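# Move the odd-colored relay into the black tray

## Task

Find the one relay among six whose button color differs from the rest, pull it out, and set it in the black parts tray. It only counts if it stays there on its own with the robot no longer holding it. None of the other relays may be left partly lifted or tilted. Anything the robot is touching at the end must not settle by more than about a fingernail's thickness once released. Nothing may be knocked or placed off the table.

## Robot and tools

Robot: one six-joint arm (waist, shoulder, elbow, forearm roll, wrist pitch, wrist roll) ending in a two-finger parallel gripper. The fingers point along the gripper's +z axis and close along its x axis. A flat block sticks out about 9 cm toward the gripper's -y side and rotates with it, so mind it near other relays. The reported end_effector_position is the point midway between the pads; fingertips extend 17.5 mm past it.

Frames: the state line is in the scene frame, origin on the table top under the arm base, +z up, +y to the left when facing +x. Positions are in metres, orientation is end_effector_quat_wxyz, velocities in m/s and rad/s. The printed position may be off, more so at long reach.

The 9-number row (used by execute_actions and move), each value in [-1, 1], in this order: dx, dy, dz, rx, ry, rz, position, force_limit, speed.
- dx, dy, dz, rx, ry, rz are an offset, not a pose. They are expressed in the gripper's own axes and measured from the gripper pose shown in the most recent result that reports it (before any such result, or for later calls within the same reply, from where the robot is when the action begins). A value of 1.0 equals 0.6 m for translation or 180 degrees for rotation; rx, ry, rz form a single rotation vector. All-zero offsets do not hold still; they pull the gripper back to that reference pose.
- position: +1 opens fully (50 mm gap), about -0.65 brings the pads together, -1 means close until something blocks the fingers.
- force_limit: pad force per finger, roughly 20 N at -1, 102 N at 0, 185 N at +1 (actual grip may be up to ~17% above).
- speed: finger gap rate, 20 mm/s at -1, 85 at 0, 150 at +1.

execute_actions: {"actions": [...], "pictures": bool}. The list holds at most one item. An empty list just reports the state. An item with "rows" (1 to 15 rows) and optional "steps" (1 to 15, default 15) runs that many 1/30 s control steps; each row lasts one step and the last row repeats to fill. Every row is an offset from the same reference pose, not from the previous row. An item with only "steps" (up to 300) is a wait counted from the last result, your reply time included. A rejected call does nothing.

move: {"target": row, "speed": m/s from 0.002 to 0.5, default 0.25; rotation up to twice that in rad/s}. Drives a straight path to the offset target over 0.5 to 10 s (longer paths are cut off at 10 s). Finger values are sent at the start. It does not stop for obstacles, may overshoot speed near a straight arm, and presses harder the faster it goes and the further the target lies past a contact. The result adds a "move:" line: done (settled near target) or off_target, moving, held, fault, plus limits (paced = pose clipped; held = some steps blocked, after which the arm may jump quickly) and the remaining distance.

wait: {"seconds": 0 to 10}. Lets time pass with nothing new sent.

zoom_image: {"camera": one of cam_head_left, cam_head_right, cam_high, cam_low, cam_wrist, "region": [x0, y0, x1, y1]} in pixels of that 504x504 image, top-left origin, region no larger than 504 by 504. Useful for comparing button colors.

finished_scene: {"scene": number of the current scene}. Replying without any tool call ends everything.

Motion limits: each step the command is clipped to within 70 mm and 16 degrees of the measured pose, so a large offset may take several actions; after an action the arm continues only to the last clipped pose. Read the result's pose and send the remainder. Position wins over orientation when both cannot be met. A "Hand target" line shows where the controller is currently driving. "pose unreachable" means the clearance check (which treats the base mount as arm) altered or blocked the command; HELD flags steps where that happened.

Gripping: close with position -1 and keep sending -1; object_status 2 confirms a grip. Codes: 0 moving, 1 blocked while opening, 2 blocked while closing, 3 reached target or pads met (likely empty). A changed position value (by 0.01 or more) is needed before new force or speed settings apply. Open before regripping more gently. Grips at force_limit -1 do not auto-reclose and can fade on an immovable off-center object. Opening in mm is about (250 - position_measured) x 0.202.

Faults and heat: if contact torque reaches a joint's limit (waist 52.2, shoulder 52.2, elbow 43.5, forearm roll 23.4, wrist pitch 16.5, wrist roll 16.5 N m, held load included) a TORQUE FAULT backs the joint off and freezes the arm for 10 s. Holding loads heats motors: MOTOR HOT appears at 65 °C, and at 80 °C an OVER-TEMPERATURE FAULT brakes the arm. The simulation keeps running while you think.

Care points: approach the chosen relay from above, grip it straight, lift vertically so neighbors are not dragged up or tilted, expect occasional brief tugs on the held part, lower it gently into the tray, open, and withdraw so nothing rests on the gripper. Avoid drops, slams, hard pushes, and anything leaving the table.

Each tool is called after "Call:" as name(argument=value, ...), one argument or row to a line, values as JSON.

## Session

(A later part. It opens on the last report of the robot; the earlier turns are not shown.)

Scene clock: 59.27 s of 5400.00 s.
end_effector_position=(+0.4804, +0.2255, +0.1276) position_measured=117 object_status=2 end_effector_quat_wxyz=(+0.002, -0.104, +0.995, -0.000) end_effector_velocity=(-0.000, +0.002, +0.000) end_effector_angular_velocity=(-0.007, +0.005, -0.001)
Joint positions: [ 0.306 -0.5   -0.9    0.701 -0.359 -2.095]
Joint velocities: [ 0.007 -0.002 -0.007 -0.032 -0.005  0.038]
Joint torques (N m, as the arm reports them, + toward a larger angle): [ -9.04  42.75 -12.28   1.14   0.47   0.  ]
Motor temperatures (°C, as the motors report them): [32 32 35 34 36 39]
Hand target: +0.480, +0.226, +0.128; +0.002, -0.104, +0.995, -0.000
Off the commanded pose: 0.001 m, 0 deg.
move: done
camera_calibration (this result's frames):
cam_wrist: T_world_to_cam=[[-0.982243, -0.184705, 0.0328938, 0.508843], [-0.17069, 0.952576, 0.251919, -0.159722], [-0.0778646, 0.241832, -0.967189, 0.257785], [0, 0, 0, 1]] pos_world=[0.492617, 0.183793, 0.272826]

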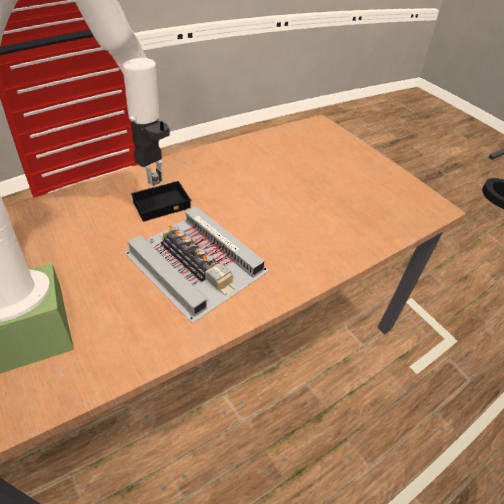

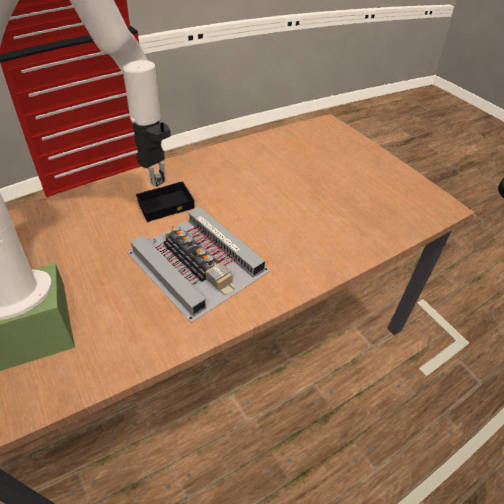

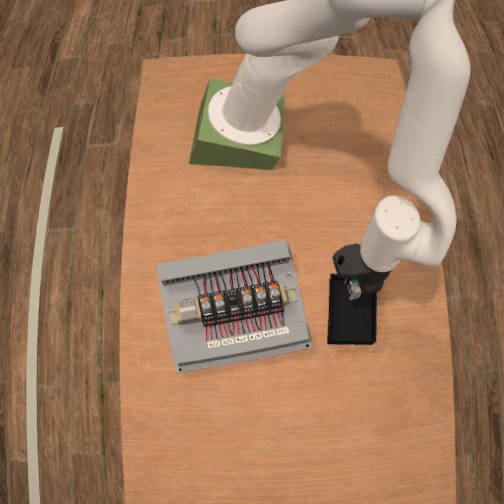

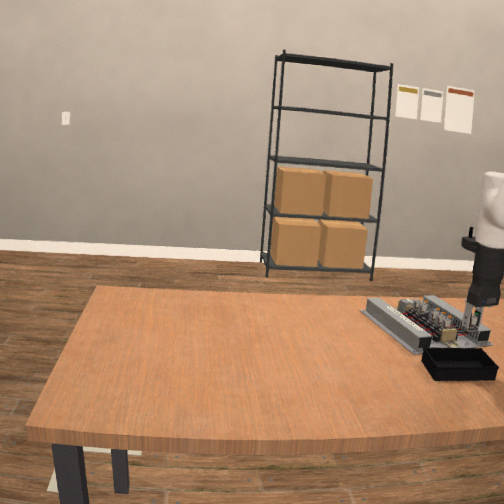

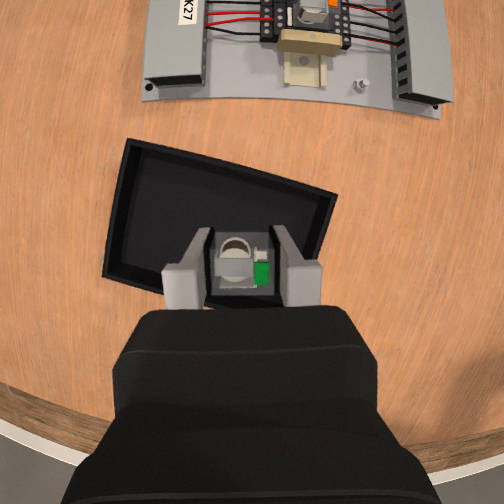

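Call:
move(
  target=[-0.04,0.015,0.15,0,0,0,-1,-0.3,-0.5],
  speed=0.06,
)

Call:
zoom_image(
  camera="cam_head_left",
  region=[110, 150, 210, 230],
)

Scene clock: 65.77 s of 5400.00 s.
end_effector_position=(+0.5019, +0.2392, +0.0377) position_measured=117 object_status=2 end_effector_quat_wxyz=(+0.002, -0.104, +0.995, -0.000) end_effector_velocity=(-0.000, -0.000, -0.002) end_effector_angular_velocity=(+0.001, -0.000, +0.000)
Joint positions: [ 0.355 -0.731 -1.024  0.954 -0.273 -2.312]
Joint velocities: [ 0.    -0.003 -0.     0.012  0.001 -0.012]
Joint torques (N m, as the arm reports them, + toward a larger angle): [-13.32  51.18 -11.16   1.63   0.38  -0.07]
Motor temperatures (°C, as the motors report them): [32 32 35 34 36 39]
Hand target: +0.502, +0.239, +0.038; +0.002, -0.104, +0.995, -0.000
Off the commanded pose: 0.000 m, 0 deg.
After step 90, 1.57 s passed at rest.
move: done
camera_calibration (this result's frames):
cam_wrist: T_world_to_cam=[[-0.982246, -0.184635, 0.033202, 0.535482], [-0.170591, 0.952738, 0.251374, -0.146551], [-0.0780452, 0.241247, -0.96732, 0.16946], [0, 0, 0, 1]] pos_world=[0.5142, 0.197612, 0.182982]

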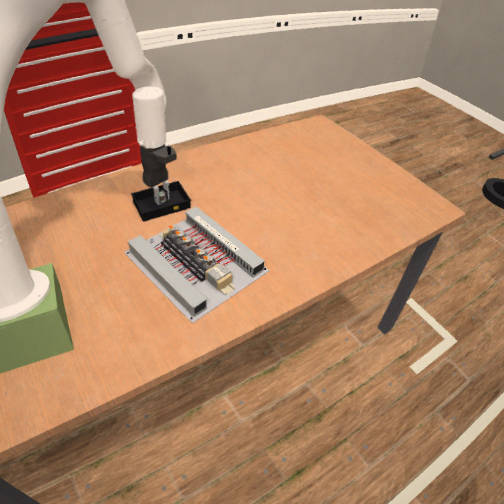

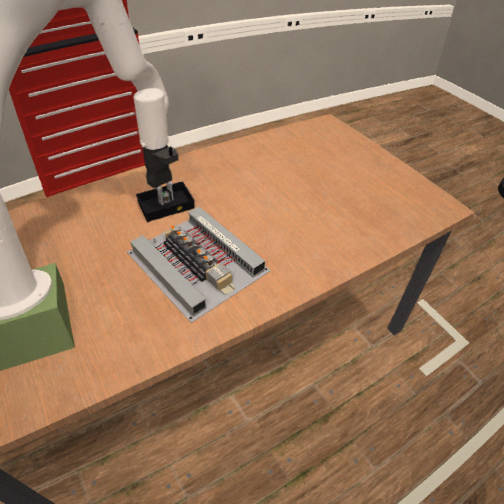

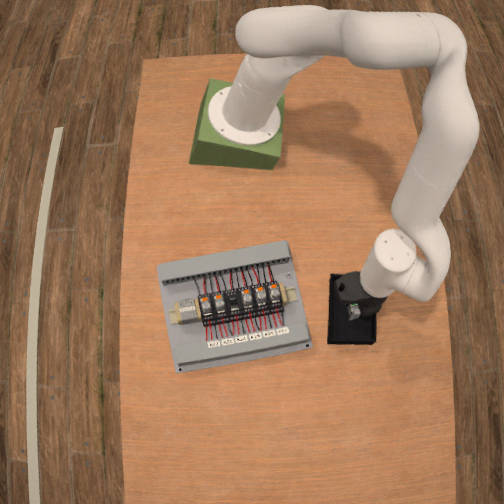

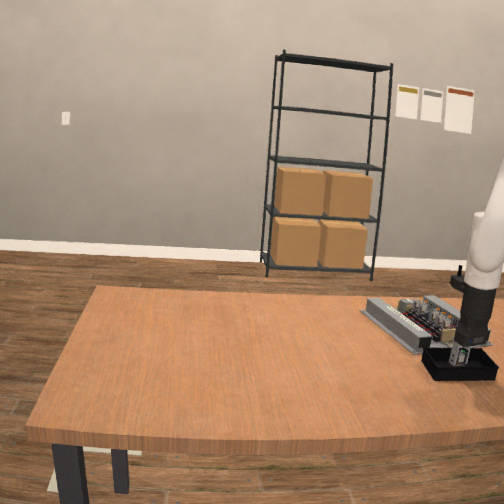

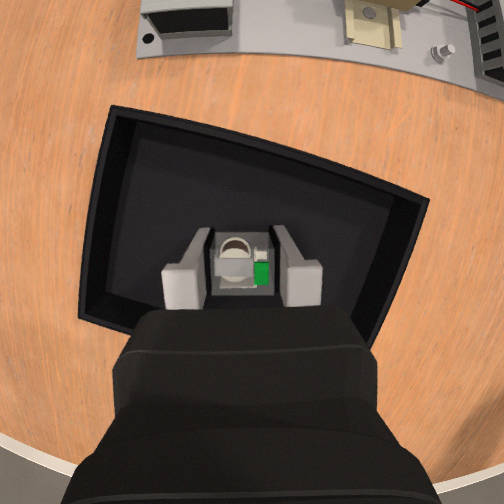

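Region (110, 150, 210, 230) of cam_head_left's 504x504 image, scaled by 5.040, with more detail than that image has; it fills the top 403 rows of this view, and the rest is white.

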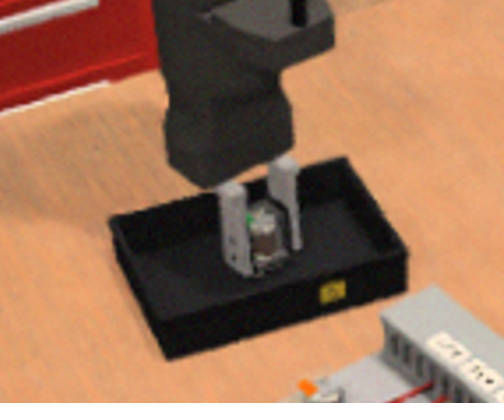

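Call:
move(
  target=[0,0,0.01,0,0,0,-1,-0.3,-0.5],
  speed=0.01,
)

Call:
move(
  target=[0,0,0,0,0,0,0.6,0,-0.5],
)

Call:
move(
  target=[0,0,-0.1,0,0,0,0.6,0,-0.5],
  speed=0.1,
)

Scene clock: 70.50 s of 5400.00 s.
end_effector_position=(+0.5027, +0.2397, +0.0328) position_measured=117 object_status=2 end_effector_quat_wxyz=(+0.002, -0.104, +0.995, +0.000) end_effector_velocity=(+0.000, +0.000, -0.001) end_effector_angular_velocity=(+0.001, -0.002, -0.000)
Joint positions: [ 0.357 -0.743 -1.029  0.979 -0.269 -2.336]
Joint velocities: [ 0.001 -0.002 -0.001  0.011  0.002 -0.01 ]
Joint torques (N m, as the arm reports them, + toward a larger angle): [ -2.94  27.79 -10.23   1.29   1.62  -0.24]
Motor temperatures (°C, as the motors report them): [32 32 35 34 36 39]
Hand target: +0.502, +0.239, +0.032; +0.002, -0.104, +0.995, -0.000
Off the commanded pose: 0.001 m, 0 deg.
After step 90, 0.93 s passed at rest.
move: done
camera_calibration (this result's frames):
cam_wrist: T_world_to_cam=[[-0.982302, -0.184568, 0.0318921, 0.536515], [-0.170767, 0.952454, 0.25233, -0.145521], [-0.0769479, 0.242418, -0.967116, 0.163857], [0, 0, 0, 1]] pos_world=[0.514778, 0.197903, 0.178078]

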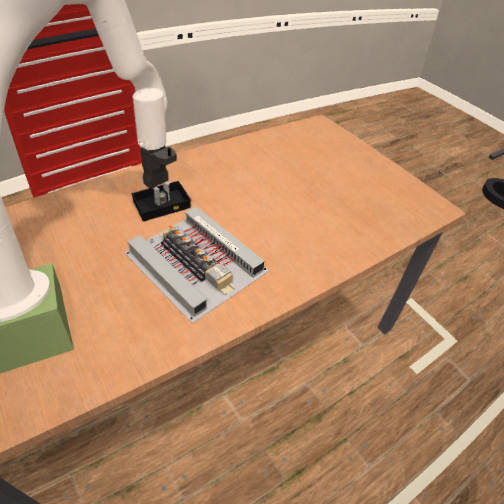

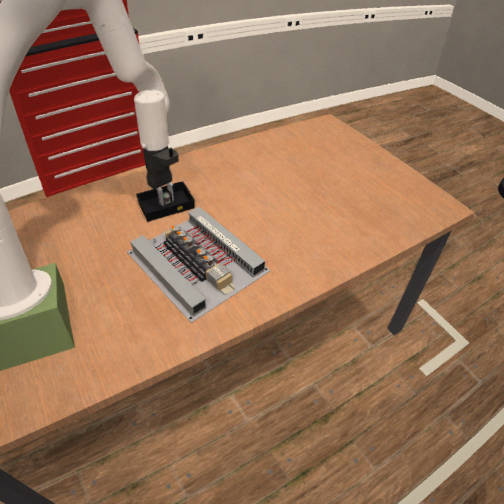

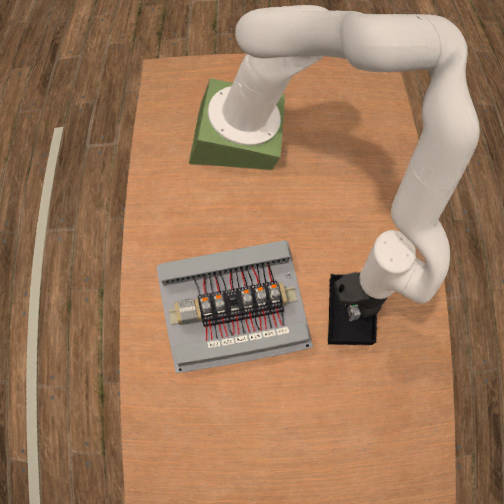

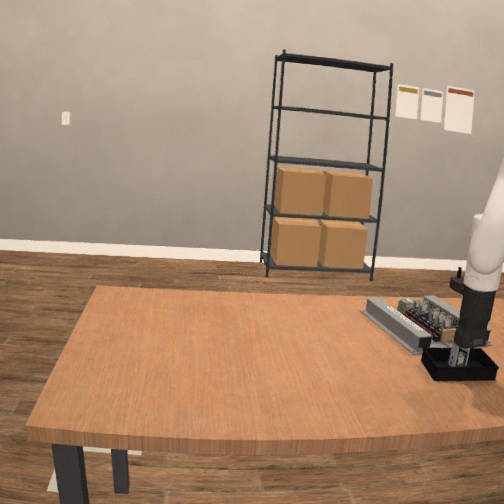

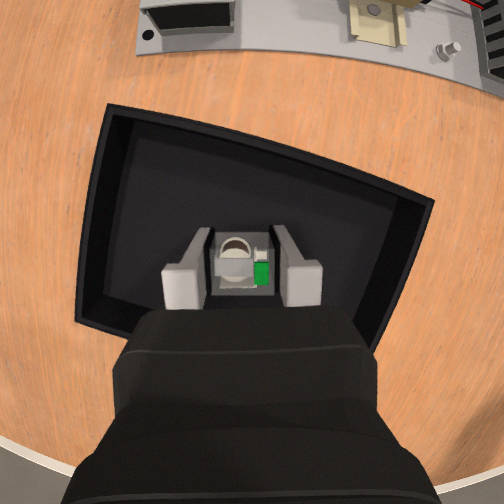

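Scene clock: 71.00 s of 5400.00 s.
end_effector_position=(+0.5026, +0.2397, +0.0327) position_measured=63 object_status=3 end_effector_quat_wxyz=(+0.002, -0.104, +0.995, +0.000) end_effector_velocity=(+0.000, +0.000, +0.000) end_effector_angular_velocity=(+0.001, +0.000, -0.001)
Joint positions: [ 0.357 -0.743 -1.029  0.979 -0.269 -2.336]
Joint velocities: [-0.     0.001 -0.     0.    -0.001  0.001]
Joint torques (N m, as the arm reports them, + toward a larger angle): [-11.9   51.4  -10.81   1.55   0.47   0.02]
Motor temperatures (°C, as the motors report them): [32 32 35 34 36 39]
Hand target: +0.503, +0.240, +0.033; +0.002, -0.104, +0.995, +0.000
Off the commanded pose: 0.000 m, 0 deg.
move: done
camera_calibration (this result's frames):
cam_wrist: T_world_to_cam=[[-0.982296, -0.184578, 0.0320258, 0.536432], [-0.170754, 0.952488, 0.252208, -0.145468], [-0.0770563, 0.242275, -0.967143, 0.163847], [0, 0, 0, 1]] pos_world=[0.514721, 0.197874, 0.177972]

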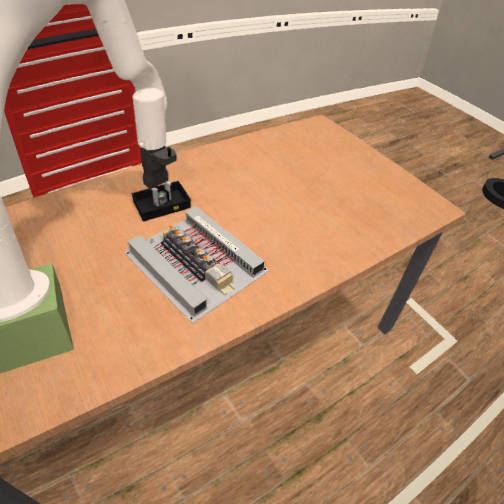

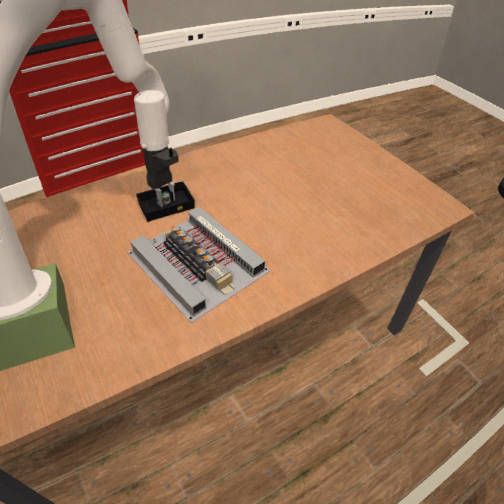

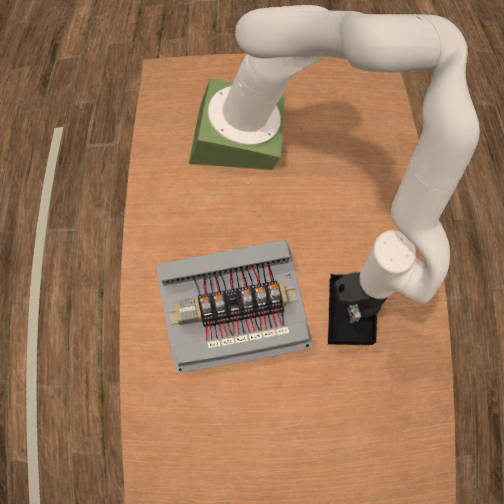

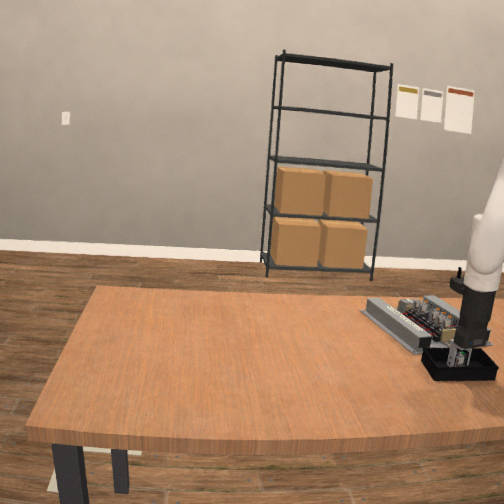

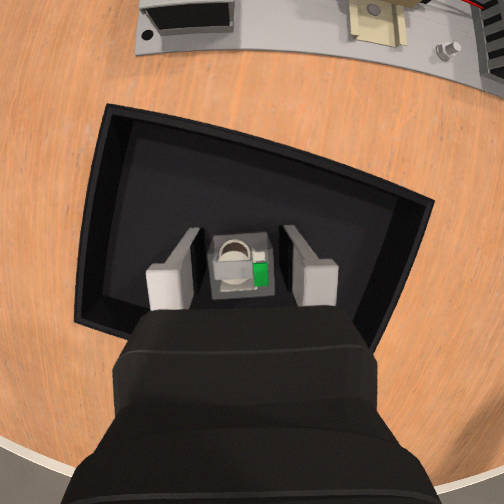

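Scene clock: 72.03 s of 5400.00 s.
end_effector_position=(+0.5024, +0.2397, +0.0925) position_measured=63 object_status=3 end_effector_quat_wxyz=(+0.002, -0.104, +0.995, +0.000) end_effector_velocity=(-0.000, +0.000, +0.002) end_effector_angular_velocity=(-0.002, +0.002, -0.001)
Joint positions: [ 0.331 -0.612 -0.989  0.75  -0.335 -2.122]
Joint velocities: [ 0.     0.003 -0.001 -0.015 -0.004  0.016]
Joint torques (N m, as the arm reports them, + toward a larger angle): [-13.26  48.9  -12.06  -0.06   0.46  -0.07]
Motor temperatures (°C, as the motors report them): [32 32 35 34 36 39]
Hand target: +0.503, +0.240, +0.093; +0.002, -0.104, +0.995, +0.000
Off the commanded pose: 0.000 m, 0 deg.
move: done
camera_calibration (this result's frames):
cam_wrist: T_world_to_cam=[[-0.982302, -0.184587, 0.0317969, 0.53441], [-0.170769, 0.952319, 0.252837, -0.160583], [-0.0769511, 0.242932, -0.966986, 0.221426], [0, 0, 0, 1]] pos_world=[0.514568, 0.19778, 0.237725]

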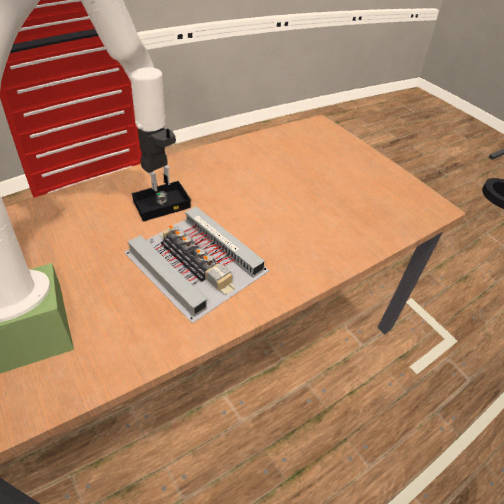

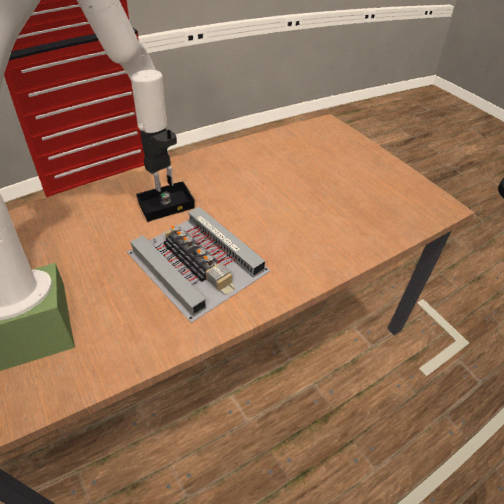

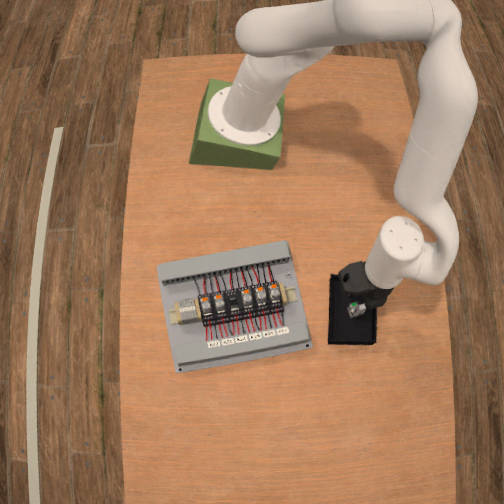

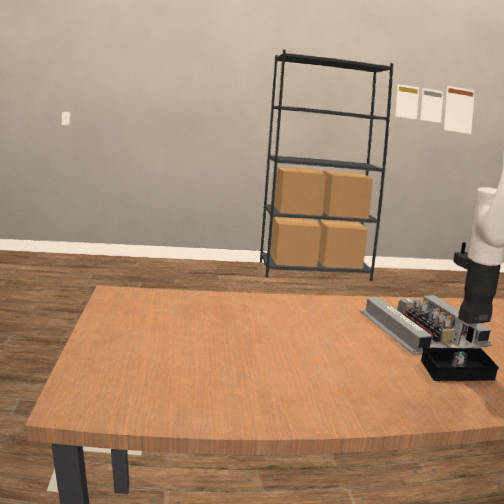

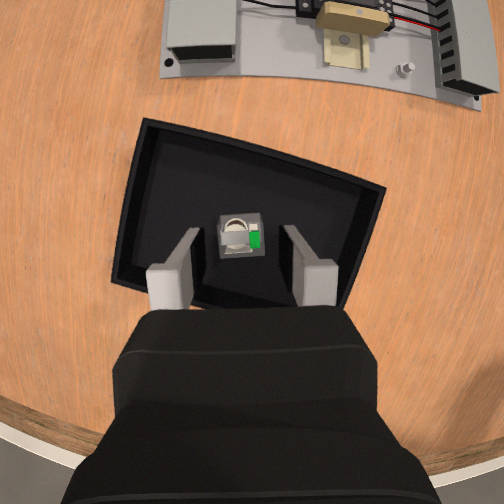

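Call:
finished_scene(
  scene=1,
)

The scene is finished: the task was done.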